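# Move yellow sponge from desk to counter behind shelving

## Task

Pick up the small yellow sponge on the desk and set it down on the counter that stands behind the shelving, without moving the stacked cartons. Should the cartons leave no route at all to the counter, place the sponge on the coffee table's top instead. Failure if the coffee table is not standing upright at the end, or if the robot falls or finishes leaning. The sponge must rest there by itself at the end, not be held in place by the robot.

## Robot and tools

ROBOT. TidyBot++: a mobile base 0.54 m long, 0.50 m wide, 0.38 m tall on four driven casters, carrying a single seven-joint arm with a two-finger gripper. The shoulder sits 0.12 m ahead of the base centre and 0.68 m above the floor. base_camera is fixed on the base looking forward and down (644x364); wrist_camera is a fisheye on the hand looking along the fingers (644x476). At the start the arm is folded, hand down, reaching up to 0.08 m beyond the base front, elbow up to 1.15 m high.

FRAMES. Base frame: origin on the floor below the base centre, x forward, y left, z up, metres. hand_pose is reported in it: the point midway between the finger pads; its z axis runs out along the fingers and its y axis is the closing direction. Odometry frame is the base frame as it was at the scene start; heading in radians, positive to the left, -3.142 to 3.142. base_tilt is in degrees, forward and right positive, with a fixed bias of up to about 1 degree.

execute_actions. Arguments: actions (a list holding one action or none; none just reports state and images) and cameras (list of base_camera, wrist_camera or all; omitted/null/all gives both, [] gives none). An action may contain:
- base: exactly one relative move, counted from where the base last reported itself. translate_m: forward (+) or backward, metres, -2 to 2. strafe_m: left (+) or right, metres, -2 to 2. rotate_rad: spin in place, counter-clockwise from above (+), -6.3 to 6.3.
- joints: absolute targets keyed by name, radians except the gripper. joint_1_rad (any angle; whole arm about vertical, + is clockwise from above, opposite to heading), joint_2_rad (shoulder, -2.249 to 2.249), joint_3_rad (any angle; from 3.14, + swings a forward-bent forearm to the right), joint_4_rad (elbow, -2.579 to 2.579), joint_5_rad (any angle; + swings a forward-bent hand to the right), joint_6_rad (wrist, -2.099 to 2.099), joint_7_rad (any angle; hand down, + is counter-clockwise from above, at 1.57 fingers open toward left/right), gripper_pos (0 open to 1 closed). Any-angle joints go the short way; for larger turns send steps under half a turn. Done tolerances: ±0.039 for joints 1-4, ±0.056 for 5-7, ±0.03 gripper.
- speeds: optional caps for this action only, translate_m and strafe_m 0.05-0.5 m/s, rotate_rad 0.1-1.57 rad/s (defaults are the maxima). A base move needing over 8.667 s at its cap is refused; an unknown key or out-of-range number refuses the whole call. No action runs past 15 s. Motions in one action start together. Keys left out may still be chasing an old target.

ARM GEOMETRY. Upper arm 0.42 m, forearm 0.31 m, hand 0.31 m to the hand point. With joint_1_rad 0, joint_3_rad 3.14, joint_5_rad 0 the arm stays in the base's x-z plane; tilt from vertical (forward +) is joint_2 for the upper arm, joint_2 - joint_4 for the forearm, joint_2 - joint_4 - joint_6 for the hand. Reach ahead of the shoulder = sum of length x sin(tilt); height above it = sum of length x cos(tilt). A downward hand tops out near 0.94 m above the floor, only close in. Joints move up to 1.39 rad/s (1.22 for 5-7).

GRIPPER. Pad gap is roughly 85 x (1 - gripper_pos) mm. At 1 the fingers keep squeezing at about 100 N each; "done" means empty, "off_target" means an object stopped them. Closed tips reach about 20 mm past the hand point.

ACCURACY. Friction leaves joints slightly off even when "all done"; re-sending the same target does nothing. Correct by sending each joint its previous command plus (desired - read). hand_pose may be 1-2 cm wrong; trust images. A held load makes the arm sag; never command a joint to its current reading while holding. Odometry drifts a few cm and degrees over many moves and counts wheel slip as motion.

RESULT LINES. base_status/joint_status: done, off_target (resting away, maybe still pushing), contact_stop or time_out (target dropped, holding in place), not_followed (self-collision check withheld the arm; "joint command not followed" and "cause:" lines appear, gripper still acts, targets may be retried later). A blocked base can say done while short. on_its_own covers motion you did not command. motor_effort gives percent of maximum, peak in brackets, with bias and noise. "ARM HIT" means the arm struck the base or itself. Torque over limit (104.5 N m joints 1-4, 51.3 N m joints 5-7) freezes the arm and gripper 10 s and skips the rest of the call; the base keeps going. MOTOR HOT appears from 60 °C; OVER-TEMPERATURE FAULT at 75 °C lets the arm sink, with joints reading limit_stop_at_motor_heat (resend targets).

OTHER TOOLS. wait(seconds 0-10): nothing new commanded, returns state and images. zoom_image(camera, region [x0,y0,x1,y1] pixels, at most 504x504) magnifies the latest image. read_manual(section "licences") shows licence text only. finished_scene(scene number) ends the scene irreversibly and reports success; the robot holds its last command until then.

AVOID. Driving while the arm is snagged around 0.8 m or higher (tipping); sideways shoves with a raised hand; ramming the base or arm into furniture; dropping or flinging the sponge; knocking the cartons or tipping the coffee table; holding loads long enough to heat motors. Back away or retract the arm to recover from a lean. Loose objects may get nudged occasionally. The simulation keeps running while you compose replies.

Each tool is called after "Emit:" as a command line: name --argument value for each argument, lists and objects as JSON in quotes; but a table of rows of numbers goes row by row, as --pt "numbers of a row", without its own name.

## Session

Emit:
execute_actions --actions '[]'

Scene clock: 0.00 s.
base_odometry: x=+0.000 y=+0.000 heading=+0.000 (m, m, rad; odometry frame)
base_tilt: forward=+0.2 right=-0.4 (deg)
base_status: not commanded
joint_positions: joint_1_rad=-0.043 joint_2_rad=-0.334 joint_3_rad=+3.142 joint_4_rad=-2.545 joint_5_rad=+0.032 joint_6_rad=-0.836 joint_7_rad=+1.580 gripper_pos=+0.000
joint_status: not commanded
motor_effort: joint_1_rad=+1 joint_2_rad=-2 joint_3_rad=-1 joint_4_rad=+15 joint_5_rad=+0 joint_6_rad=+3 joint_7_rad=+0 (%)
hand_pose: x=+0.2630 y=+0.0000 z=+0.5818 quat_wxyz=(+0.012, +0.998, +0.036, +0.048) (m; base frame)
pictures: base_camera, wrist_camera
Images, in order (width x height): base_camera 644x364, wrist_camera 644x476.

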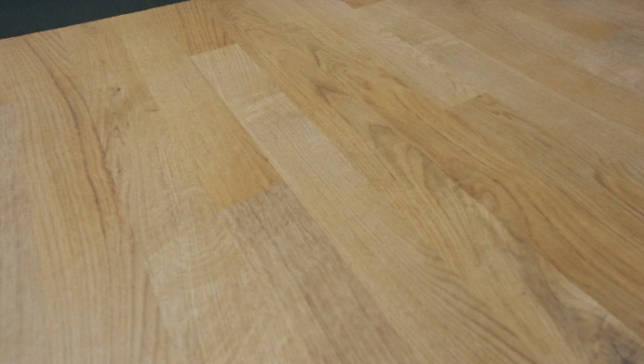

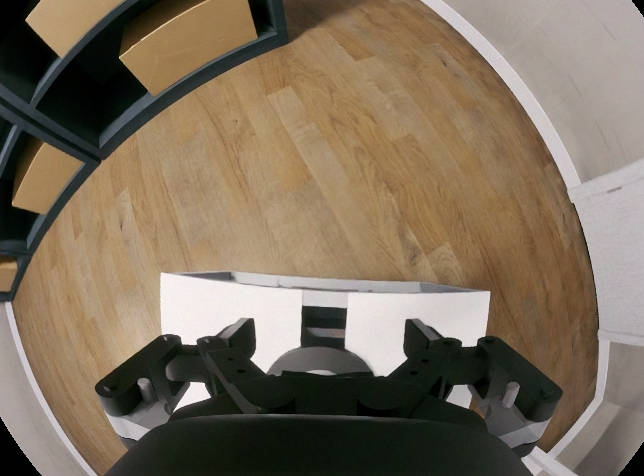

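Emit:
execute_actions --actions '[{"joints": {"joint_6_rad": 0.45}}]' --cameras '["wrist_camera"]'

Scene clock: 1.93 s.
base_odometry: x=+0.000 y=+0.000 heading=+0.000 (m, m, rad; odometry frame)
base_tilt: forward=+0.2 right=-0.4 (deg)
base_status: not commanded
joint_positions: joint_1_rad=-0.043 joint_2_rad=-0.334 joint_3_rad=+3.142 joint_4_rad=-2.543 joint_5_rad=+0.032 joint_6_rad=+0.441 joint_7_rad=+1.580 gripper_pos=+0.000
joint_status: all done
motor_effort: joint_1_rad=+0(0) joint_2_rad=-6(6) joint_3_rad=+0(0) joint_4_rad=+18(18) joint_5_rad=-1(0) joint_6_rad=+10(9) joint_7_rad=+0(0) (%)
hand_pose: x=+0.5381 y=+0.0236 z=+0.8308 quat_wxyz=(-0.007, +0.773, +0.036, +0.634) (m; base frame)
pictures: wrist_camera
camera_calibration (this result's frames):
wrist_camera: T_world_to_cam=[[0.0595479, -0.99735, 0.0418023, -0.0462177], [-0.182005, -0.0520224, -0.981921, 0.973264], [0.981493, 0.0508631, -0.18462, -0.239311], [0, 0, 0, 1]] pos_world=[0.414773, 0.0167084, 0.913418]
Images, in order (width x height): wrist_camera 644x476.

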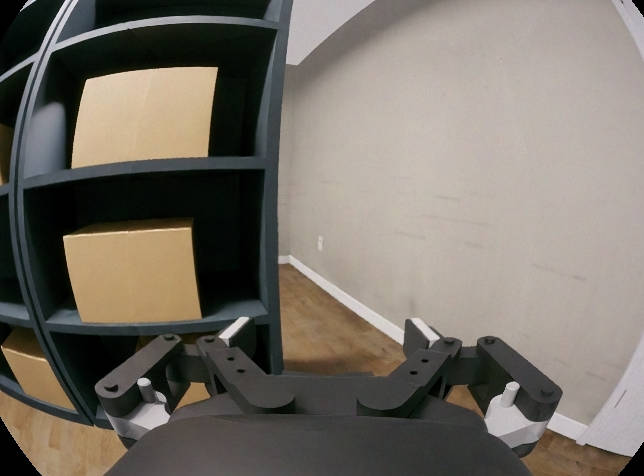

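Emit:
execute_actions --actions '[{"base": {"rotate_rad": 1.6}}]' --cameras '["wrist_camera"]'

Emit:
execute_actions --actions '[{"base": {"rotate_rad": 1.6}}]' --cameras '["wrist_camera"]'

Emit:
execute_actions --actions '[{"base": {"rotate_rad": 1.6}}]' --cameras '["wrist_camera"]'

Scene clock: 4.57 s.
base_odometry: x=+0.000 y=+0.000 heading=+1.599 (m, m, rad; odometry frame)
base_tilt: forward=+0.2 right=-0.4 (deg)
base_status: done
joint_positions: joint_1_rad=-0.043 joint_2_rad=-0.334 joint_3_rad=+3.142 joint_4_rad=-2.543 joint_5_rad=+0.032 joint_6_rad=+0.441 joint_7_rad=+1.580 gripper_pos=+0.000
joint_status: not commanded
motor_effort: joint_1_rad=+0(1) joint_2_rad=-5(7) joint_3_rad=+0(1) joint_4_rad=+18(18) joint_5_rad=-1(1) joint_6_rad=+10(9) joint_7_rad=+0(0) (%)
hand_pose: x=+0.5381 y=+0.0236 z=+0.8308 quat_wxyz=(-0.007, +0.773, +0.036, +0.634) (m; base frame)
pictures: wrist_camera
camera_calibration (this result's frames):
wrist_camera: T_world_to_cam=[[0.0595481, -0.99735, 0.0418025, -0.046218], [-0.182005, -0.0520227, -0.981921, 0.973264], [0.981493, 0.0508632, -0.18462, -0.239311], [0, 0, 0, 1]] pos_world=[0.414773, 0.0167084, 0.913418]
Images, in order (width x height): wrist_camera 644x476.

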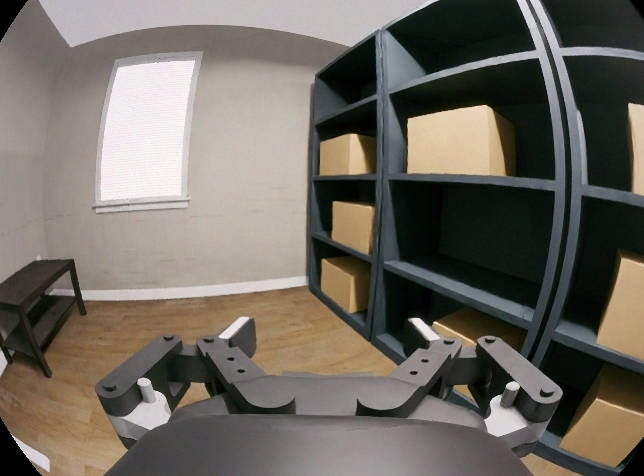

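Scene clock: 6.87 s.
base_odometry: x=+0.000 y=+0.000 heading=-3.085 (m, m, rad; odometry frame)
base_tilt: forward=+0.2 right=-0.4 (deg)
base_status: done
joint_positions: joint_1_rad=-0.043 joint_2_rad=-0.334 joint_3_rad=+3.142 joint_4_rad=-2.543 joint_5_rad=+0.032 joint_6_rad=+0.441 joint_7_rad=+1.580 gripper_pos=+0.000
joint_status: not commanded
motor_effort: joint_1_rad=+0(1) joint_2_rad=-5(6) joint_3_rad=-1(1) joint_4_rad=+18(18) joint_5_rad=+0(1) joint_6_rad=+9(9) joint_7_rad=+0(0) (%)
hand_pose: x=+0.5381 y=+0.0236 z=+0.8308 quat_wxyz=(-0.007, +0.773, +0.036, +0.634) (m; base frame)
pictures: wrist_camera
camera_calibration (this result's frames):
wrist_camera: T_world_to_cam=[[0.0595483, -0.99735, 0.0418024, -0.0462179], [-0.182004, -0.0520226, -0.981921, 0.973264], [0.981493, 0.0508635, -0.18462, -0.239311], [0, 0, 0, 1]] pos_world=[0.414773, 0.0167085, 0.913418]
Images, in order (width x height): wrist_camera 644x476.

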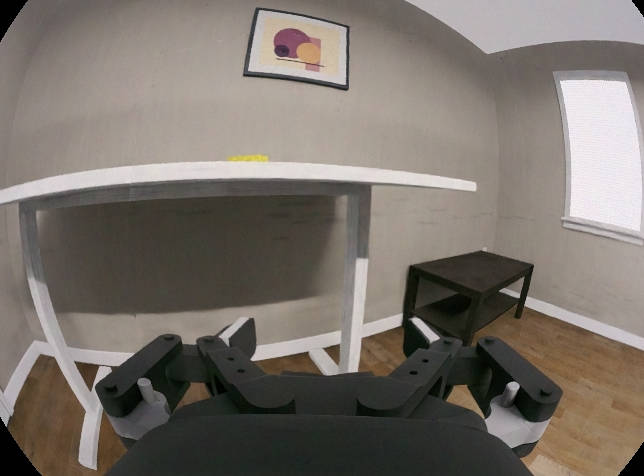

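Scene clock: 9.17 s.
base_odometry: x=+0.000 y=+0.000 heading=-1.486 (m, m, rad; odometry frame)
base_tilt: forward=+0.2 right=-0.4 (deg)
base_status: done
joint_positions: joint_1_rad=-0.043 joint_2_rad=-0.334 joint_3_rad=+3.142 joint_4_rad=-2.543 joint_5_rad=+0.032 joint_6_rad=+0.441 joint_7_rad=+1.580 gripper_pos=+0.000
joint_status: not commanded
motor_effort: joint_1_rad=+0(1) joint_2_rad=-6(7) joint_3_rad=+0(1) joint_4_rad=+18(18) joint_5_rad=+0(1) joint_6_rad=+9(10) joint_7_rad=+0(0) (%)
hand_pose: x=+0.5381 y=+0.0236 z=+0.8308 quat_wxyz=(-0.007, +0.773, +0.036, +0.634) (m; base frame)
pictures: wrist_camera
camera_calibration (this result's frames):
wrist_camera: T_world_to_cam=[[0.0595481, -0.99735, 0.0418024, -0.0462179], [-0.182004, -0.0520226, -0.981921, 0.973264], [0.981493, 0.0508633, -0.18462, -0.239311], [0, 0, 0, 1]] pos_world=[0.414773, 0.0167084, 0.913418]
Images, in order (width x height): wrist_camera 644x476.

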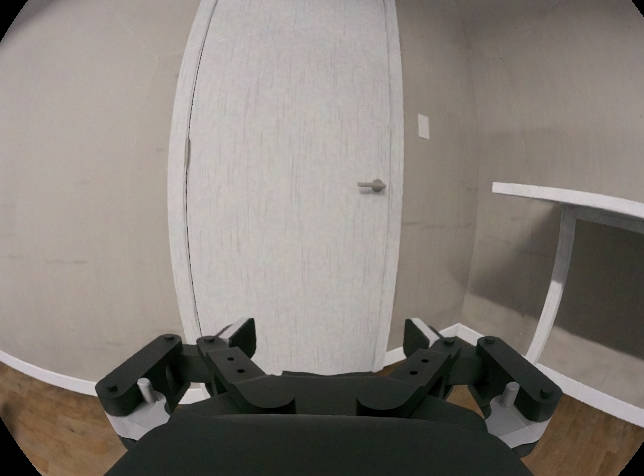

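Emit:
execute_actions --actions '[{"base": {"rotate_rad": -1.08}, "joints": {"joint_2_rad": -0.2, "joint_4_rad": -1.5, "joint_6_rad": -0.75}}]'

Scene clock: 13.50 s.
base_odometry: x=+0.000 y=+0.000 heading=-2.565 (m, m, rad; odometry frame)
base_tilt: forward=+0.2 right=-0.4 (deg)
base_status: done
joint_positions: joint_1_rad=-0.042 joint_2_rad=-0.213 joint_3_rad=+3.143 joint_4_rad=-1.509 joint_5_rad=+0.032 joint_6_rad=-0.717 joint_7_rad=+1.580 gripper_pos=+0.000
joint_status: all done
motor_effort: joint_1_rad=+0(3) joint_2_rad=-12(13) joint_3_rad=+0(2) joint_4_rad=+20(21) joint_5_rad=+1(0) joint_6_rad=+9(10) joint_7_rad=+0(0) (%)
hand_pose: x=+0.6139 y=+0.0147 z=+1.0447 quat_wxyz=(+0.007, +0.845, +0.025, +0.534) (m; base frame)
pictures: base_camera, wrist_camera
camera_calibration (this result's frames):
wrist_camera: T_world_to_cam=[[0.0332726, -0.998353, 0.0467305, -0.0575444], [-0.416417, -0.0563525, -0.907425, 1.26283], [0.908564, 0.010733, -0.417607, 0.0150283], [0, 0, 0, 1]] pos_world=[0.514126, 0.0135529, 1.15489]
Images, in order (width x height): base_camera 644x364, wrist_camera 644x476.

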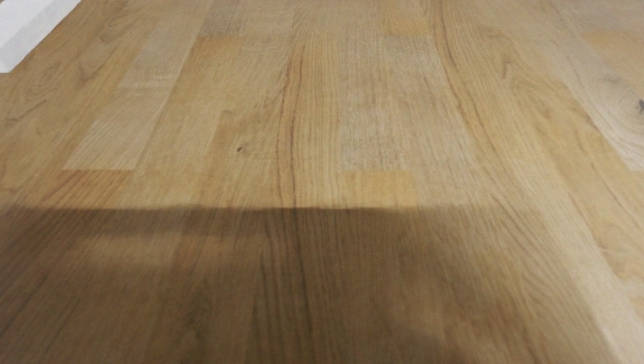

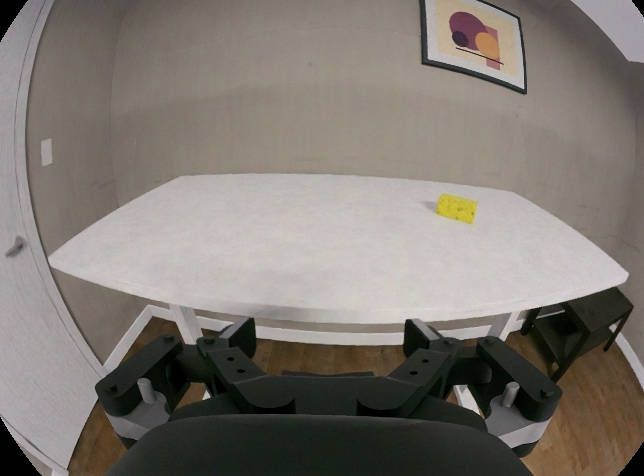

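Emit:
zoom_image --camera "wrist_camera" --region '[400, 170, 520, 250]'

Region (400, 170, 520, 250) of wrist_camera's 644x476 image, scaled by 4.200.

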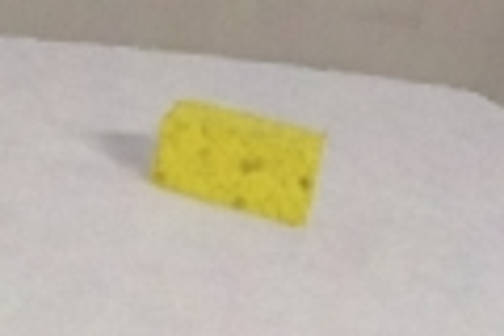

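Emit:
execute_actions --actions '[{"base": {"strafe_m": -0.47}, "joints": {"joint_1_rad": 0.0, "joint_2_rad": 0.38, "joint_3_rad": 3.142, "joint_4_rad": -0.58, "joint_5_rad": -0.552, "joint_6_rad": -1.694, "joint_7_rad": 2.32}}]'

Scene clock: 21.97 s.
base_odometry: x=-0.255 y=+0.394 heading=-2.566 (m, m, rad; odometry frame)
base_tilt: forward=+0.2 right=-0.4 (deg)
base_status: done
joint_positions: joint_1_rad=-0.016 joint_2_rad=+0.373 joint_3_rad=+3.143 joint_4_rad=-0.592 joint_5_rad=-0.514 joint_6_rad=-1.662 joint_7_rad=+2.282 gripper_pos=+0.000
joint_status: all done
motor_effort: joint_1_rad=+0(2) joint_2_rad=-28(29) joint_3_rad=-2(2) joint_4_rad=+15(20) joint_5_rad=-4(5) joint_6_rad=+6(9) joint_7_rad=+0(0) (%)
hand_pose: x=+0.6588 y=+0.1619 z=+1.0144 quat_wxyz=(-0.140, +0.844, +0.413, +0.312) (m; base frame)
pictures: base_camera, wrist_camera
camera_calibration (this result's frames):
wrist_camera: T_world_to_cam=[[0.78549, -0.618178, 0.0293359, -0.450143], [-0.453635, -0.607362, -0.652171, 1.11704], [0.420975, 0.498966, -0.757504, 0.546972], [0, 0, 0, 1]] pos_world=[0.630052, 0.127262, 1.15604]
Images, in order (width x height): base_camera 644x364, wrist_camera 644x476.

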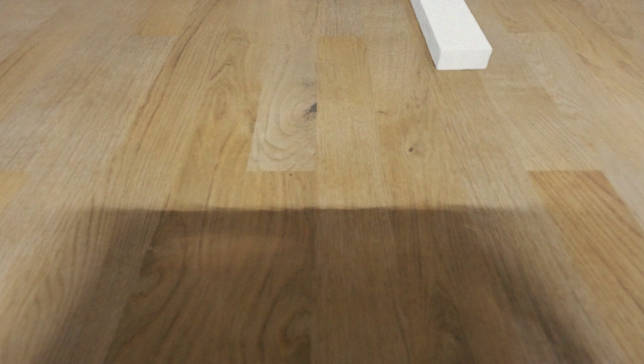

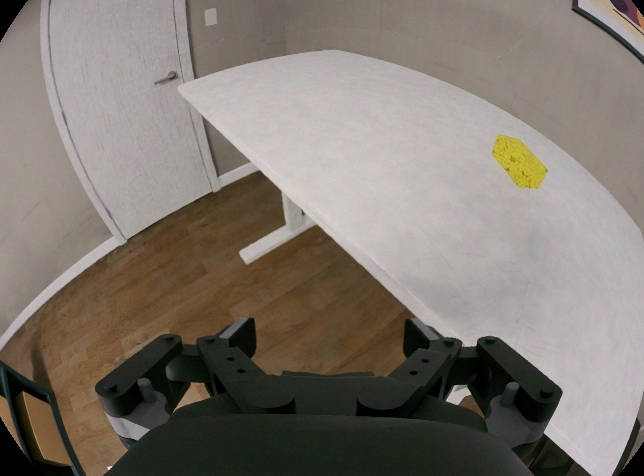

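Emit:
zoom_image --camera "wrist_camera" --region '[470, 120, 570, 200]'

Region (470, 120, 570, 200) of wrist_camera's 644x476 image, scaled by 5.040; it fills the top 403 rows of this view, and the rest is white.

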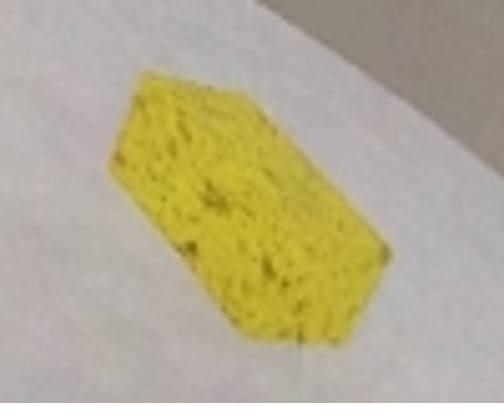

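Emit:
execute_actions --actions '[{"joints": {"joint_1_rad": 0.04, "joint_2_rad": 0.28, "joint_3_rad": 3.142, "joint_4_rad": -0.80, "joint_5_rad": -0.77, "joint_6_rad": -1.33, "joint_7_rad": 2.62}}]' --cameras '[]'

Emit:
execute_actions --actions '[{"base": {"translate_m": 0.40}, "speeds": {"translate_m": 0.3}}]'

Scene clock: 25.63 s.
base_odometry: x=-0.255 y=+0.394 heading=-2.566 (m, m, rad; odometry frame)
base_tilt: forward=+0.2 right=-0.4 (deg)
base_status: not commanded
joint_positions: joint_1_rad=+0.016 joint_2_rad=+0.287 joint_3_rad=+3.143 joint_4_rad=-0.788 joint_5_rad=-0.734 joint_6_rad=-1.359 joint_7_rad=+2.583 gripper_pos=+0.000
joint_status: all done
motor_effort: joint_1_rad=+0(0) joint_2_rad=-27(28) joint_3_rad=-2(2) joint_4_rad=+17(16) joint_5_rad=-5(5) joint_6_rad=+6(6) joint_7_rad=+0(0) (%)
hand_pose: x=+0.6832 y=+0.1953 z=+1.0674 quat_wxyz=(-0.150, +0.745, +0.462, +0.456) (m; base frame)
pictures: none
No camera images: the call's "cameras" was empty. Leave "cameras" out to get every camera's image.

Scene clock: 27.93 s.
base_odometry: x=-0.591 y=+0.177 heading=-2.566 (m, m, rad; odometry frame)
base_tilt: forward=+0.2 right=-0.4 (deg)
base_status: done
joint_positions: joint_1_rad=+0.018 joint_2_rad=+0.283 joint_3_rad=+3.143 joint_4_rad=-0.791 joint_5_rad=-0.735 joint_6_rad=-1.359 joint_7_rad=+2.583 gripper_pos=+0.000
joint_status: not commanded
motor_effort: joint_1_rad=+0(2) joint_2_rad=-26(29) joint_3_rad=-2(3) joint_4_rad=+17(17) joint_5_rad=-5(5) joint_6_rad=+6(7) joint_7_rad=+0(0) (%)
hand_pose: x=+0.6819 y=+0.1949 z=+1.0686 quat_wxyz=(-0.150, +0.745, +0.462, +0.457) (m; base frame)
pictures: base_camera, wrist_camera
camera_calibration (this result's frames):
wrist_camera: T_world_to_cam=[[0.823106, -0.528752, 0.207166, -0.682605], [-0.143934, -0.547132, -0.824578, 1.14421], [0.549345, 0.648897, -0.526453, 0.198144], [0, 0, 0, 1]] pos_world=[0.617698, 0.136533, 1.18922]
Images, in order (width x height): base_camera 644x364, wrist_camera 644x476.

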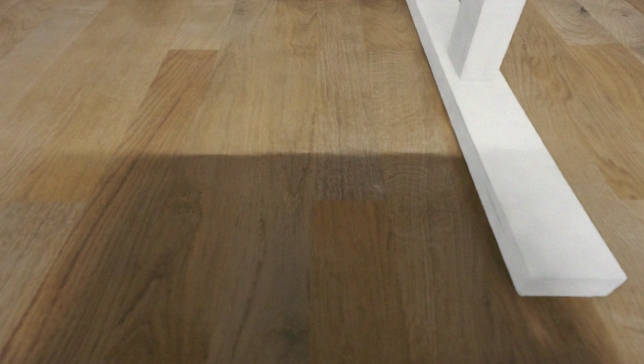

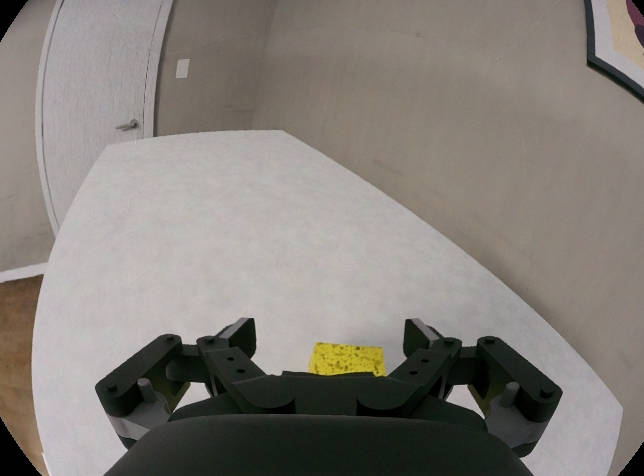

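Emit:
execute_actions --actions '[{"base": {"translate_m": 0.045}, "joints": {"joint_1_rad": 0.095, "joint_4_rad": -0.91}, "speeds": {"translate_m": 0.1}}]'

Scene clock: 30.43 s.
base_odometry: x=-0.629 y=+0.153 heading=-2.567 (m, m, rad; odometry frame)
base_tilt: forward=+0.2 right=-0.4 (deg)
base_status: done
joint_positions: joint_1_rad=+0.077 joint_2_rad=+0.284 joint_3_rad=+3.143 joint_4_rad=-0.904 joint_5_rad=-0.736 joint_6_rad=-1.359 joint_7_rad=+2.583 gripper_pos=+0.000
joint_status: all done
motor_effort: joint_1_rad=+0(3) joint_2_rad=-27(31) joint_3_rad=-2(3) joint_4_rad=+17(19) joint_5_rad=-5(6) joint_6_rad=+5(6) joint_7_rad=+0(0) (%)
hand_pose: x=+0.6882 y=+0.1613 z=+1.0184 quat_wxyz=(-0.164, +0.783, +0.429, +0.420) (m; base frame)
pictures: base_camera, wrist_camera
camera_calibration (this result's frames):
wrist_camera: T_world_to_cam=[[0.808186, -0.5784, 0.110853, -0.578757], [-0.268998, -0.529995, -0.804205, 1.14791], [0.523903, 0.620128, -0.583923, 0.270752], [0, 0, 0, 1]] pos_world=[0.634681, 0.10573, 1.14541]
Images, in order (width x height): base_camera 644x364, wrist_camera 644x476.

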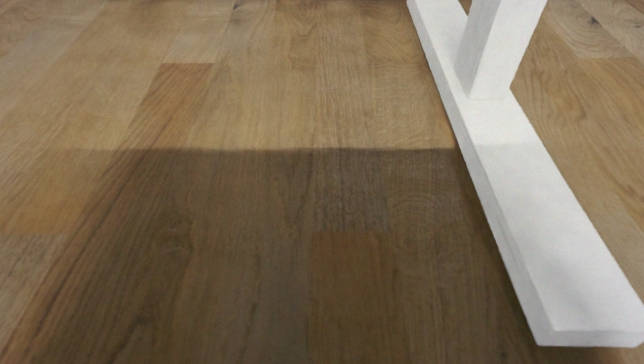

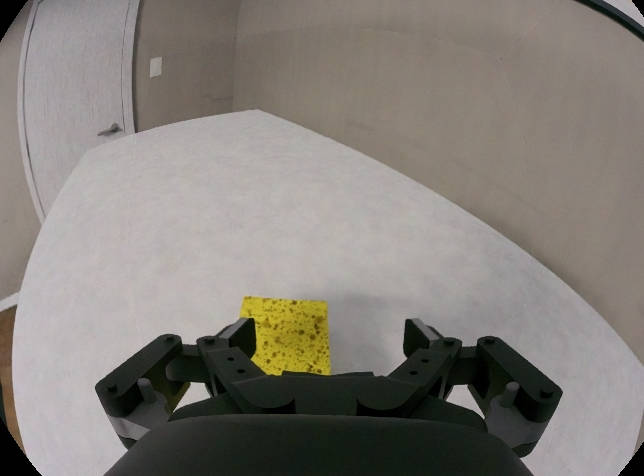

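Emit:
execute_actions --actions '[{"base": {"translate_m": -0.017}, "joints": {"joint_4_rad": -0.96}, "speeds": {"translate_m": 0.05}}]'

Scene clock: 32.10 s.
base_odometry: x=-0.615 y=+0.162 heading=-2.567 (m, m, rad; odometry frame)
base_tilt: forward=+0.2 right=-0.4 (deg)
base_status: done
joint_positions: joint_1_rad=+0.077 joint_2_rad=+0.277 joint_3_rad=+3.143 joint_4_rad=-0.950 joint_5_rad=-0.746 joint_6_rad=-1.356 joint_7_rad=+2.583 gripper_pos=+0.000
joint_status: all done
motor_effort: joint_1_rad=+0(3) joint_2_rad=-27(31) joint_3_rad=-2(3) joint_4_rad=+17(17) joint_5_rad=-5(6) joint_6_rad=+5(5) joint_7_rad=+0(1) (%)
hand_pose: x=+0.6826 y=+0.1638 z=+1.0045 quat_wxyz=(-0.177, +0.789, +0.424, +0.408) (m; base frame)
pictures: base_camera, wrist_camera
camera_calibration (this result's frames):
wrist_camera: T_world_to_cam=[[0.812446, -0.578339, 0.07386, -0.537019], [-0.297254, -0.519858, -0.800867, 1.15086], [0.50157, 0.628706, -0.59427, 0.288225], [0, 0, 0, 1]] pos_world=[0.633831, 0.106496, 1.13263]
Images, in order (width x height): base_camera 644x364, wrist_camera 644x476.

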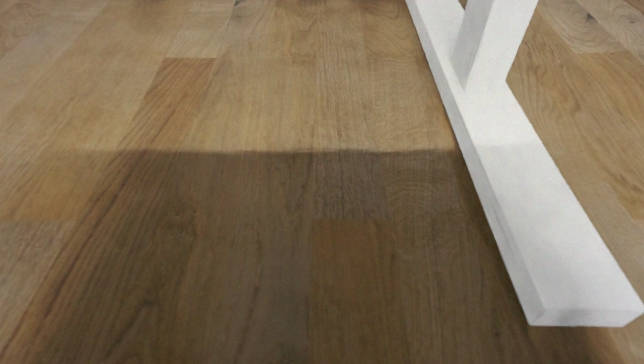

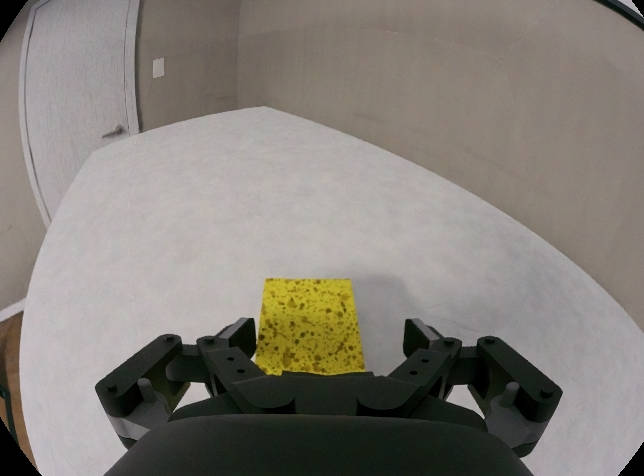

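Emit:
execute_actions --actions '[{"base": {"translate_m": -0.014}, "speeds": {"translate_m": 0.05}}]' --cameras '["wrist_camera"]'

Scene clock: 33.27 s.
base_odometry: x=-0.603 y=+0.170 heading=-2.567 (m, m, rad; odometry frame)
base_tilt: forward=+0.2 right=-0.4 (deg)
base_status: done
joint_positions: joint_1_rad=+0.077 joint_2_rad=+0.278 joint_3_rad=+3.143 joint_4_rad=-0.950 joint_5_rad=-0.746 joint_6_rad=-1.356 joint_7_rad=+2.583 gripper_pos=+0.000
joint_status: not commanded
motor_effort: joint_1_rad=+0(0) joint_2_rad=-28(29) joint_3_rad=-2(2) joint_4_rad=+18(18) joint_5_rad=-5(5) joint_6_rad=+5(5) joint_7_rad=+0(0) (%)
hand_pose: x=+0.6827 y=+0.1638 z=+1.0043 quat_wxyz=(-0.177, +0.789, +0.424, +0.408) (m; base frame)
pictures: wrist_camera
camera_calibration (this result's frames):
wrist_camera: T_world_to_cam=[[0.812468, -0.578343, 0.0735912, -0.536805], [-0.297505, -0.519838, -0.800787, 1.15083], [0.501385, 0.62872, -0.594411, 0.288367], [0, 0, 0, 1]] pos_world=[0.633933, 0.106487, 1.13249]
Images, in order (width x height): wrist_camera 644x476.

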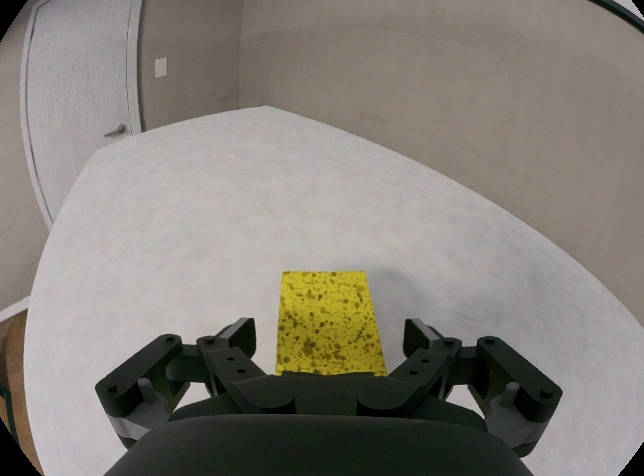

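Emit:
execute_actions --actions '[{"base": {"translate_m": 0.007}, "joints": {"joint_4_rad": -1.05}, "speeds": {"translate_m": 0.05}}]' --cameras '["wrist_camera"]'

Scene clock: 34.47 s.
base_odometry: x=-0.609 y=+0.166 heading=-2.567 (m, m, rad; odometry frame)
base_tilt: forward=+0.2 right=-0.4 (deg)
base_status: done
joint_positions: joint_1_rad=+0.077 joint_2_rad=+0.278 joint_3_rad=+3.143 joint_4_rad=-1.044 joint_5_rad=-0.746 joint_6_rad=-1.356 joint_7_rad=+2.583 gripper_pos=+0.000
joint_status: all done
motor_effort: joint_1_rad=+0(0) joint_2_rad=-27(29) joint_3_rad=-2(2) joint_4_rad=+18(19) joint_5_rad=-5(6) joint_6_rad=+4(6) joint_7_rad=+0(0) (%)
hand_pose: x=+0.6732 y=+0.1645 z=+0.9635 quat_wxyz=(-0.200, +0.807, +0.413, +0.372) (m; base frame)
pictures: wrist_camera
camera_calibration (this result's frames):
wrist_camera: T_world_to_cam=[[0.815551, -0.578633, -0.00775704, -0.449377], [-0.371982, -0.513924, -0.772989, 1.13814], [0.443291, 0.633297, -0.634372, 0.345255], [0, 0, 0, 1]] pos_world=[0.636808, 0.106243, 1.0953]
Images, in order (width x height): wrist_camera 644x476.

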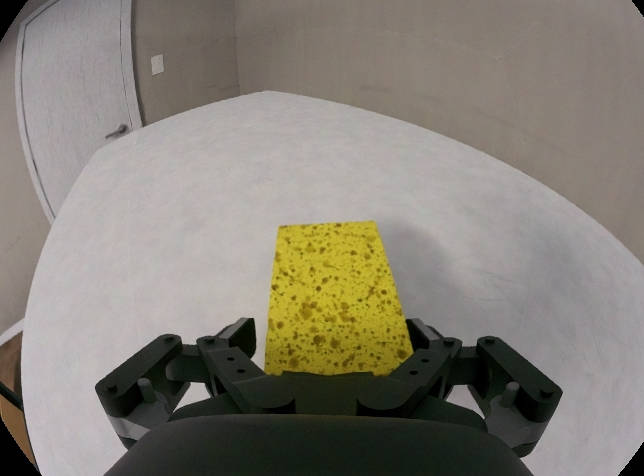

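Emit:
execute_actions --actions '[{"joints": {"joint_4_rad": -1.08}}]' --cameras '["wrist_camera"]'

Emit:
execute_actions --actions '[{"joints": {"gripper_pos": 1.0}}]' --cameras '["wrist_camera"]'

Scene clock: 35.37 s.
base_odometry: x=-0.609 y=+0.166 heading=-2.567 (m, m, rad; odometry frame)
base_tilt: forward=+0.2 right=-0.4 (deg)
base_status: not commanded
joint_positions: joint_1_rad=+0.077 joint_2_rad=+0.274 joint_3_rad=+3.143 joint_4_rad=-1.062 joint_5_rad=-0.747 joint_6_rad=-1.352 joint_7_rad=+2.584 gripper_pos=+0.000
joint_status: all done
motor_effort: joint_1_rad=+0(1) joint_2_rad=-27(27) joint_3_rad=-2(2) joint_4_rad=+17(17) joint_5_rad=-5(5) joint_6_rad=+4(4) joint_7_rad=+0(1) (%)
hand_pose: x=+0.6710 y=+0.1649 z=+0.9592 quat_wxyz=(-0.203, +0.809, +0.411, +0.369) (m; base frame)
pictures: wrist_camera
camera_calibration (this result's frames):
wrist_camera: T_world_to_cam=[[0.814333, -0.580137, -0.0173982, -0.437105], [-0.38056, -0.511075, -0.770698, 1.13719], [0.438219, 0.634226, -0.636963, 0.348974], [0, 0, 0, 1]] pos_world=[0.63579, 0.106279, 1.09111]
Images, in order (width x height): wrist_camera 644x476.

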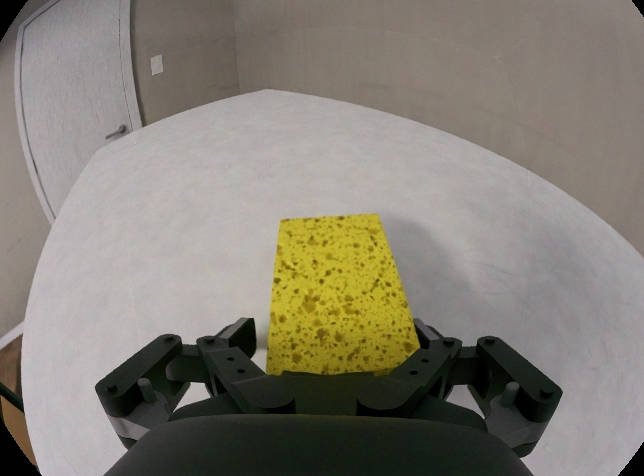

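Scene clock: 36.47 s.
base_odometry: x=-0.609 y=+0.166 heading=-2.567 (m, m, rad; odometry frame)
base_tilt: forward=+0.2 right=-0.4 (deg)
base_status: not commanded
joint_positions: joint_1_rad=+0.079 joint_2_rad=+0.265 joint_3_rad=+3.143 joint_4_rad=-1.063 joint_5_rad=-0.748 joint_6_rad=-1.346 joint_7_rad=+2.584 gripper_pos=+0.388
joint_status: gripper_pos off_target (ended at +0.388, target +1.000)
motor_effort: joint_1_rad=+0(1) joint_2_rad=-24(26) joint_3_rad=-2(2) joint_4_rad=+14(17) joint_5_rad=-4(6) joint_6_rad=+2(4) joint_7_rad=+0(1) (%)
hand_pose: x=+0.6701 y=+0.1639 z=+0.9643 quat_wxyz=(-0.200, +0.808, +0.410, +0.374) (m; base frame)
pictures: wrist_camera
camera_calibration (this result's frames):
wrist_camera: T_world_to_cam=[[0.811469, -0.584348, -0.00750115, -0.443792], [-0.373784, -0.509112, -0.7753, 1.13987], [0.449226, 0.631936, -0.631548, 0.341064], [0, 0, 0, 1]] pos_world=[0.632975, 0.105463, 1.09581]
Images, in order (width x height): wrist_camera 644x476.

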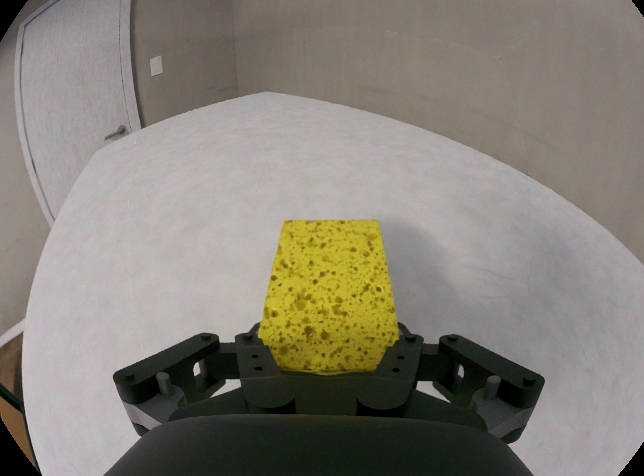

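Emit:
execute_actions --actions '[{"joints": {"joint_4_rad": -0.85}}]' --cameras '["wrist_camera"]'

Emit:
execute_actions --actions '[{"base": {"translate_m": -0.5}}]' --cameras '["wrist_camera"]'

Scene clock: 37.87 s.
base_odometry: x=-0.609 y=+0.166 heading=-2.567 (m, m, rad; odometry frame)
base_tilt: forward=+0.2 right=-0.4 (deg)
base_status: not commanded
joint_positions: joint_1_rad=+0.079 joint_2_rad=+0.278 joint_3_rad=+3.143 joint_4_rad=-0.857 joint_5_rad=-0.748 joint_6_rad=-1.346 joint_7_rad=+2.584 gripper_pos=+0.388
joint_status: all done
motor_effort: joint_1_rad=+0(0) joint_2_rad=-26(30) joint_3_rad=-2(2) joint_4_rad=+17(19) joint_5_rad=-5(5) joint_6_rad=+6(6) joint_7_rad=+0(0) (%)
hand_pose: x=+0.6913 y=+0.1622 z=+1.0465 quat_wxyz=(-0.153, +0.770, +0.430, +0.446) (m; base frame)
pictures: wrist_camera
camera_calibration (this result's frames):
wrist_camera: T_world_to_cam=[[0.797212, -0.583117, 0.156293, -0.623044], [-0.219885, -0.521578, -0.824383, 1.15765], [0.562231, 0.622841, -0.544027, 0.2163], [0, 0, 0, 1]] pos_world=[0.629638, 0.105778, 1.1694]
Images, in order (width x height): wrist_camera 644x476.

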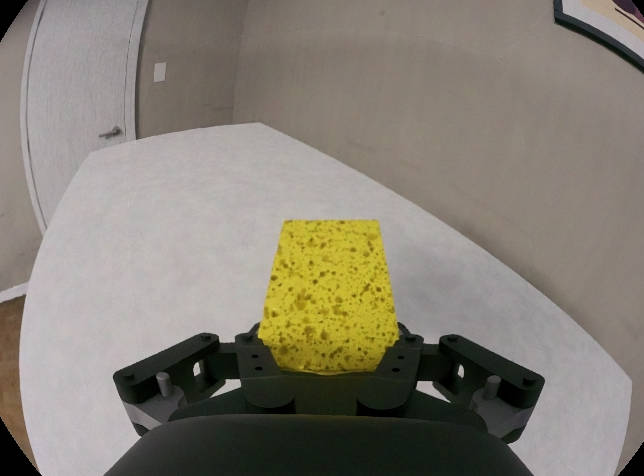

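Scene clock: 40.47 s.
base_odometry: x=-0.189 y=+0.438 heading=-2.566 (m, m, rad; odometry frame)
base_tilt: forward=+0.2 right=-0.4 (deg)
base_status: done
joint_positions: joint_1_rad=+0.081 joint_2_rad=+0.275 joint_3_rad=+3.143 joint_4_rad=-0.856 joint_5_rad=-0.748 joint_6_rad=-1.346 joint_7_rad=+2.584 gripper_pos=+0.389
joint_status: not commanded
motor_effort: joint_1_rad=+0(7) joint_2_rad=-27(30) joint_3_rad=-2(4) joint_4_rad=+17(18) joint_5_rad=-5(6) joint_6_rad=+6(7) joint_7_rad=+0(0) (%)
hand_pose: x=+0.6905 y=+0.1610 z=+1.0486 quat_wxyz=(-0.152, +0.769, +0.430, +0.448) (m; base frame)
pictures: wrist_camera
camera_calibration (this result's frames):
wrist_camera: T_world_to_cam=[[0.795334, -0.584817, 0.159481, -0.625238], [-0.217754, -0.521173, -0.825204, 1.15798], [0.56571, 0.621585, -0.541852, 0.214122], [0, 0, 0, 1]] pos_world=[0.628295, 0.104761, 1.1713]
Images, in order (width x height): wrist_camera 644x476.

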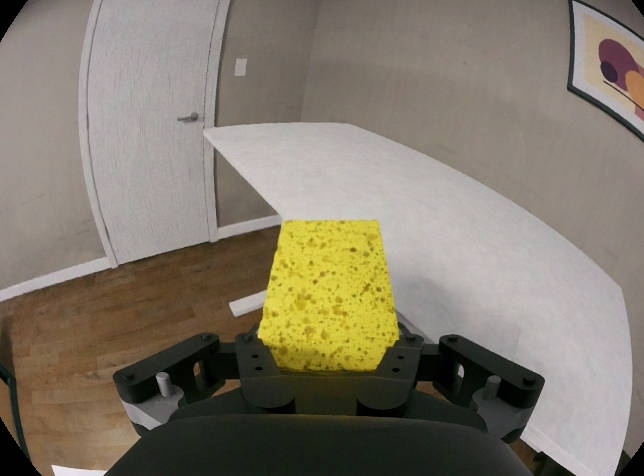

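Emit:
execute_actions --actions '[{"base": {"rotate_rad": 3.14}, "joints": {"joint_1_rad": 0.0, "joint_2_rad": -0.33, "joint_4_rad": -2.3, "joint_5_rad": 0.0, "joint_6_rad": 0.25, "joint_7_rad": 1.57}}]'

Emit:
execute_actions --actions '[{"base": {"strafe_m": -1.3}}]'

Scene clock: 44.47 s.
base_odometry: x=-0.189 y=+0.438 heading=+0.573 (m, m, rad; odometry frame)
base_tilt: forward=+0.2 right=-0.4 (deg)
base_status: done
joint_positions: joint_1_rad=+0.017 joint_2_rad=-0.318 joint_3_rad=+3.143 joint_4_rad=-2.290 joint_5_rad=-0.036 joint_6_rad=+0.216 joint_7_rad=+1.609 gripper_pos=+0.389
joint_status: all done
motor_effort: joint_1_rad=+0(5) joint_2_rad=-9(28) joint_3_rad=+0(4) joint_4_rad=+20(21) joint_5_rad=-1(6) joint_6_rad=+10(10) joint_7_rad=+0(0) (%)
hand_pose: x=+0.5827 y=-0.0097 z=+0.9016 quat_wxyz=(+0.009, +0.769, -0.009, +0.639) (m; base frame)
pictures: base_camera, wrist_camera
camera_calibration (this result's frames):
wrist_camera: T_world_to_cam=[[-0.0299143, -0.999499, 0.0103053, -0.00455426], [-0.172286, -0.00499976, -0.985034, 1.04673], [0.984593, -0.0312421, -0.17205, -0.282245], [0, 0, 0, 1]] pos_world=[0.458098, -0.00813647, 0.982555]
Images, in order (width x height): base_camera 644x364, wrist_camera 644x476.

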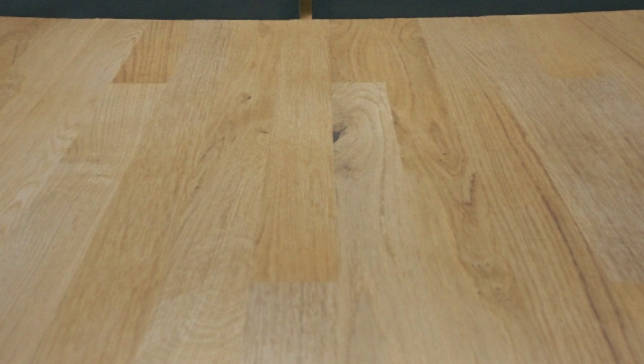

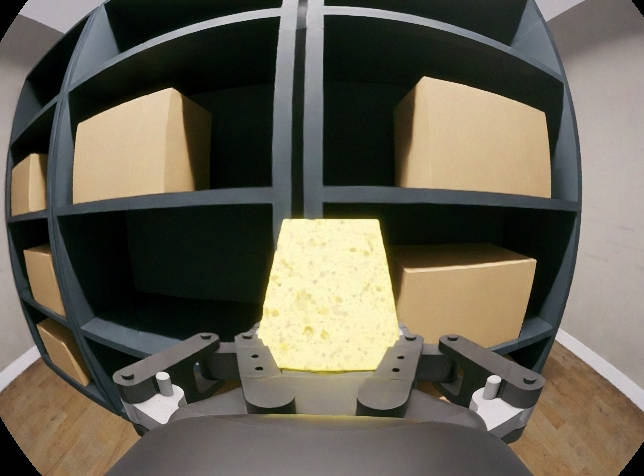

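Scene clock: 48.43 s.
base_odometry: x=+0.518 y=-0.653 heading=+0.574 (m, m, rad; odometry frame)
base_tilt: forward=+0.2 right=-0.4 (deg)
base_status: done
joint_positions: joint_1_rad=+0.016 joint_2_rad=-0.318 joint_3_rad=+3.143 joint_4_rad=-2.290 joint_5_rad=-0.036 joint_6_rad=+0.216 joint_7_rad=+1.609 gripper_pos=+0.389
joint_status: not commanded
motor_effort: joint_1_rad=+0(1) joint_2_rad=-8(9) joint_3_rad=-1(1) joint_4_rad=+20(20) joint_5_rad=+0(0) joint_6_rad=+10(10) joint_7_rad=+0(0) (%)
hand_pose: x=+0.5827 y=-0.0093 z=+0.9016 quat_wxyz=(+0.009, +0.769, -0.008, +0.639) (m; base frame)
pictures: base_camera, wrist_camera
camera_calibration (this result's frames):
wrist_camera: T_world_to_cam=[[-0.0291255, -0.999522, 0.0103452, -0.00468981], [-0.172103, -0.00518058, -0.985065, 1.04673], [0.984648, -0.0304709, -0.171869, -0.282375], [0, 0, 0, 1]] pos_world=[0.458049, -0.00786911, 0.982617]
Images, in order (width x height): base_camera 644x364, wrist_camera 644x476.

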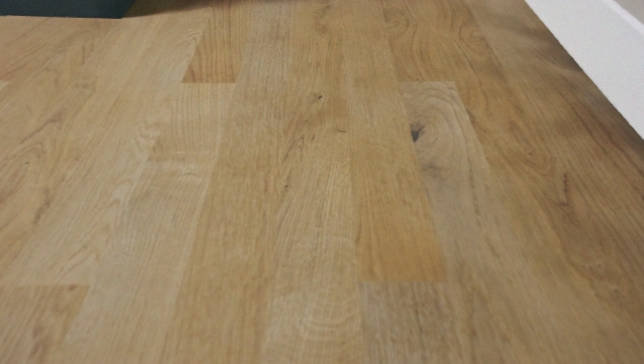

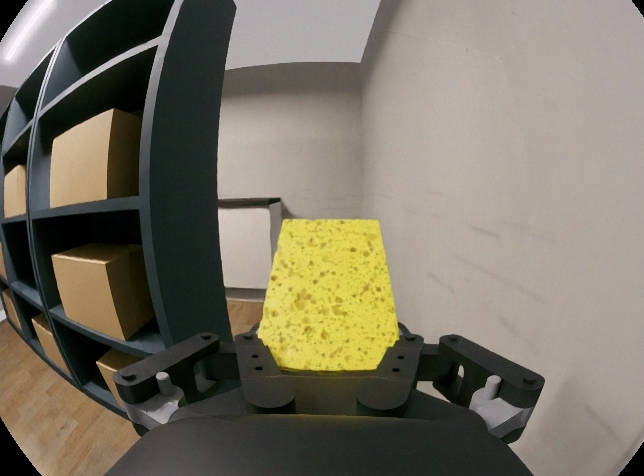

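Emit:
execute_actions --actions '[{"base": {"translate_m": 0.5}, "joints": {"joint_1_rad": 0.4}}]'

Scene clock: 51.43 s.
base_odometry: x=+0.938 y=-0.382 heading=+0.573 (m, m, rad; odometry frame)
base_tilt: forward=+0.2 right=-0.4 (deg)
base_status: done
joint_positions: joint_1_rad=+0.378 joint_2_rad=-0.323 joint_3_rad=+3.143 joint_4_rad=-2.292 joint_5_rad=-0.036 joint_6_rad=+0.218 joint_7_rad=+1.609 gripper_pos=+0.389
joint_status: all done
motor_effort: joint_1_rad=+0(1) joint_2_rad=-8(11) joint_3_rad=+0(0) joint_4_rad=+20(21) joint_5_rad=+1(0) joint_6_rad=+10(10) joint_7_rad=+0(0) (%)
hand_pose: x=+0.5480 y=-0.1724 z=+0.9030 quat_wxyz=(+0.124, +0.754, -0.147, +0.628) (m; base frame)
pictures: base_camera, wrist_camera
camera_calibration (this result's frames):
wrist_camera: T_world_to_cam=[[-0.381164, -0.92445, 0.01031, 0.0372285], [-0.158973, 0.0545529, -0.985775, 1.04504], [0.910737, -0.377381, -0.167756, -0.27596], [0, 0, 0, 1]] pos_world=[0.43165, -0.126736, 0.983495]
Images, in order (width x height): base_camera 644x364, wrist_camera 644x476.

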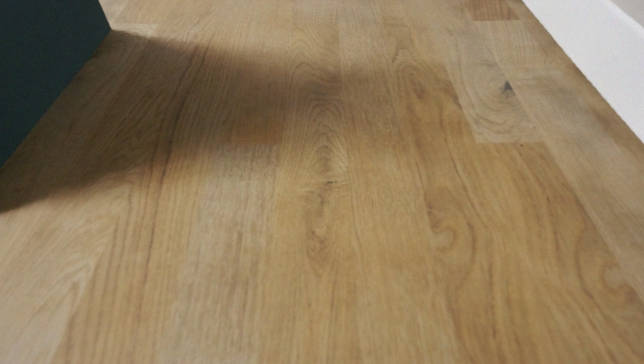

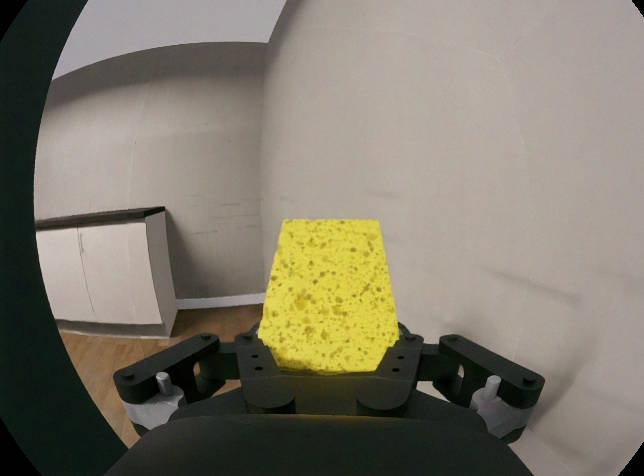

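Emit:
execute_actions --actions '[{"base": {"translate_m": 1.4}, "joints": {"joint_1_rad": -0.03, "joint_2_rad": -0.1, "joint_4_rad": -1.4, "joint_5_rad": 0.03, "joint_6_rad": -0.9, "joint_7_rad": 1.55}}]'

Emit:
execute_actions --actions '[{"base": {"strafe_m": 0.7}}]'

Scene clock: 56.67 s.
base_odometry: x=+2.115 y=+0.376 heading=+0.573 (m, m, rad; odometry frame)
base_tilt: forward=+0.2 right=-0.4 (deg)
base_status: done
joint_positions: joint_1_rad=-0.008 joint_2_rad=-0.098 joint_3_rad=+3.143 joint_4_rad=-1.410 joint_5_rad=-0.008 joint_6_rad=-0.870 joint_7_rad=+1.590 gripper_pos=+0.389
joint_status: all done
motor_effort: joint_1_rad=+0(1) joint_2_rad=-16(18) joint_3_rad=-1(2) joint_4_rad=+20(22) joint_5_rad=-1(0) joint_6_rad=+8(11) joint_7_rad=+0(0) (%)
hand_pose: x=+0.6368 y=+0.0066 z=+1.0024 quat_wxyz=(-0.001, +0.887, +0.011, +0.462) (m; base frame)
pictures: base_camera, wrist_camera
camera_calibration (this result's frames):
wrist_camera: T_world_to_cam=[[0.0187623, -0.999698, 0.0158417, -0.0241923], [-0.563814, -0.0236639, -0.825563, 1.24503], [0.825689, 0.00655767, -0.564088, 0.176227], [0, 0, 0, 1]] pos_world=[0.556912, 0.0041216, 1.12764]
Images, in order (width x height): base_camera 644x364, wrist_camera 644x476.

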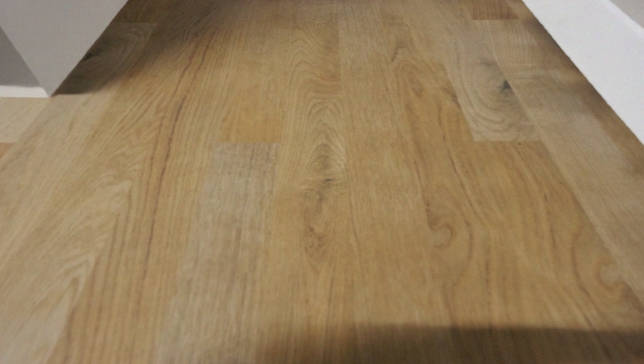

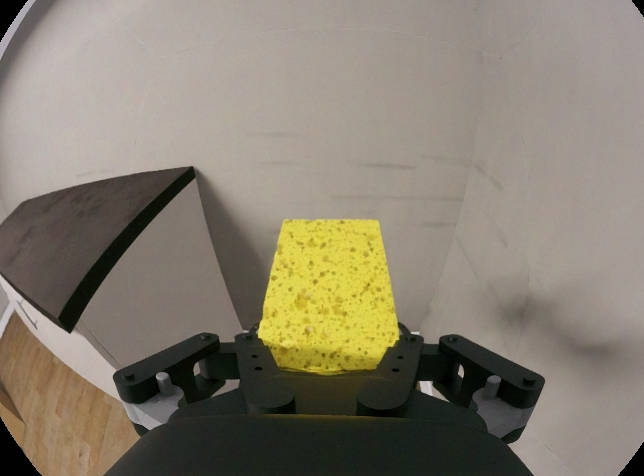

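Scene clock: 59.43 s.
base_odometry: x=+1.736 y=+0.965 heading=+0.572 (m, m, rad; odometry frame)
base_tilt: forward=+0.2 right=-0.4 (deg)
base_status: done
joint_positions: joint_1_rad=-0.014 joint_2_rad=-0.098 joint_3_rad=+3.143 joint_4_rad=-1.409 joint_5_rad=-0.005 joint_6_rad=-0.871 joint_7_rad=+1.590 gripper_pos=+0.389
joint_status: not commanded
motor_effort: joint_1_rad=+0(3) joint_2_rad=-16(17) joint_3_rad=+0(4) joint_4_rad=+20(20) joint_5_rad=-1(1) joint_6_rad=+8(8) joint_7_rad=+0(0) (%)
hand_pose: x=+0.6367 y=+0.0090 z=+1.0024 quat_wxyz=(-0.001, +0.887, +0.014, +0.461) (m; base frame)
pictures: base_camera, wrist_camera
camera_calibration (this result's frames):
wrist_camera: T_world_to_cam=[[0.0240366, -0.99952, 0.0195424, -0.0289189], [-0.563895, -0.029697, -0.825312, 1.24488], [0.825496, 0.00881789, -0.564338, 0.17667], [0, 0, 0, 1]] pos_world=[0.556837, 0.00650622, 1.12768]
Images, in order (width x height): base_camera 644x364, wrist_camera 644x476.

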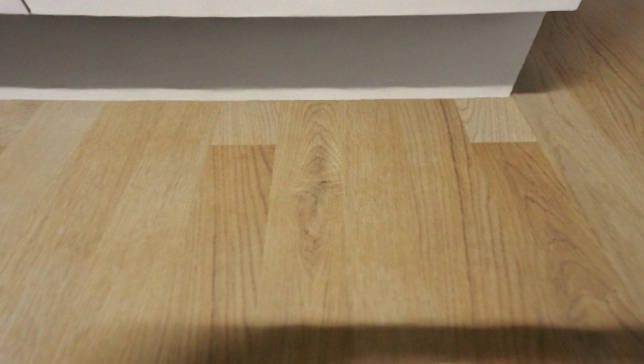

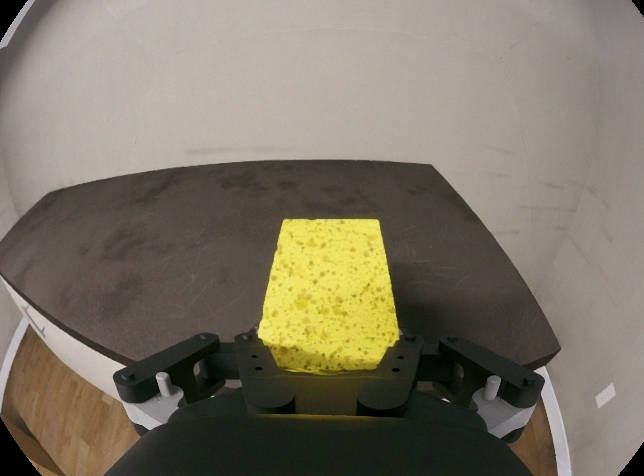

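Emit:
execute_actions --actions '[{"base": {"translate_m": 0.22}, "joints": {"joint_4_rad": -1.55, "joint_6_rad": -0.80}, "speeds": {"translate_m": 0.3}}]'

Scene clock: 61.97 s.
base_odometry: x=+1.921 y=+1.085 heading=+0.573 (m, m, rad; odometry frame)
base_tilt: forward=+0.2 right=-0.4 (deg)
base_status: done
joint_positions: joint_1_rad=-0.014 joint_2_rad=-0.096 joint_3_rad=+3.143 joint_4_rad=-1.547 joint_5_rad=-0.005 joint_6_rad=-0.831 joint_7_rad=+1.590 gripper_pos=+0.389
joint_status: all done
motor_effort: joint_1_rad=+0(1) joint_2_rad=-15(19) joint_3_rad=+0(1) joint_4_rad=+20(21) joint_5_rad=+0(0) joint_6_rad=+8(9) joint_7_rad=+0(0) (%)
hand_pose: x=+0.6268 y=+0.0088 z=+0.9351 quat_wxyz=(-0.001, +0.909, +0.014, +0.417) (m; base frame)
pictures: base_camera, wrist_camera
camera_calibration (this result's frames):
wrist_camera: T_world_to_cam=[[0.0257457, -0.9995, 0.0183388, -0.0274742], [-0.642961, -0.0306032, -0.765288, 1.17719], [0.765466, 0.00791177, -0.643427, 0.258432], [0, 0, 0, 1]] pos_world=[0.559776, 0.00652083, 1.06768]
Images, in order (width x height): base_camera 644x364, wrist_camera 644x476.

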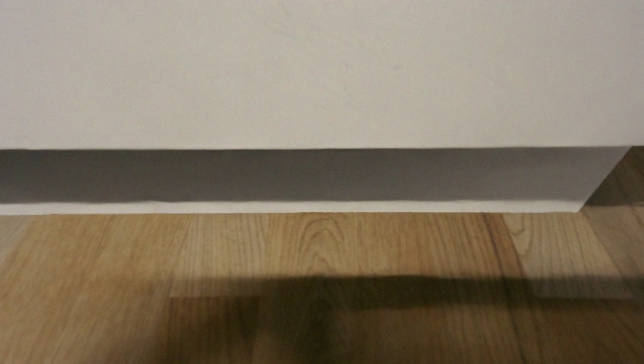

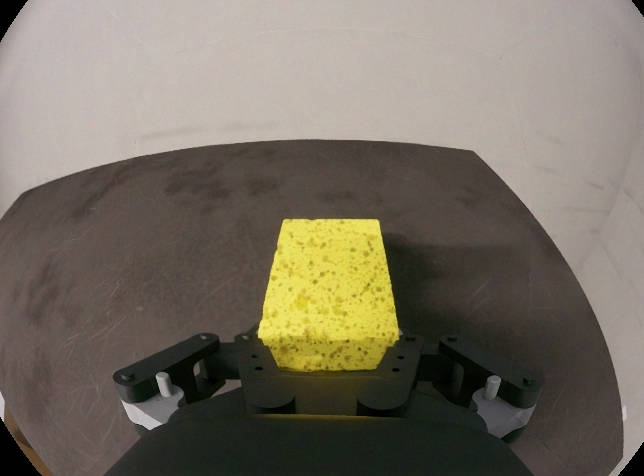

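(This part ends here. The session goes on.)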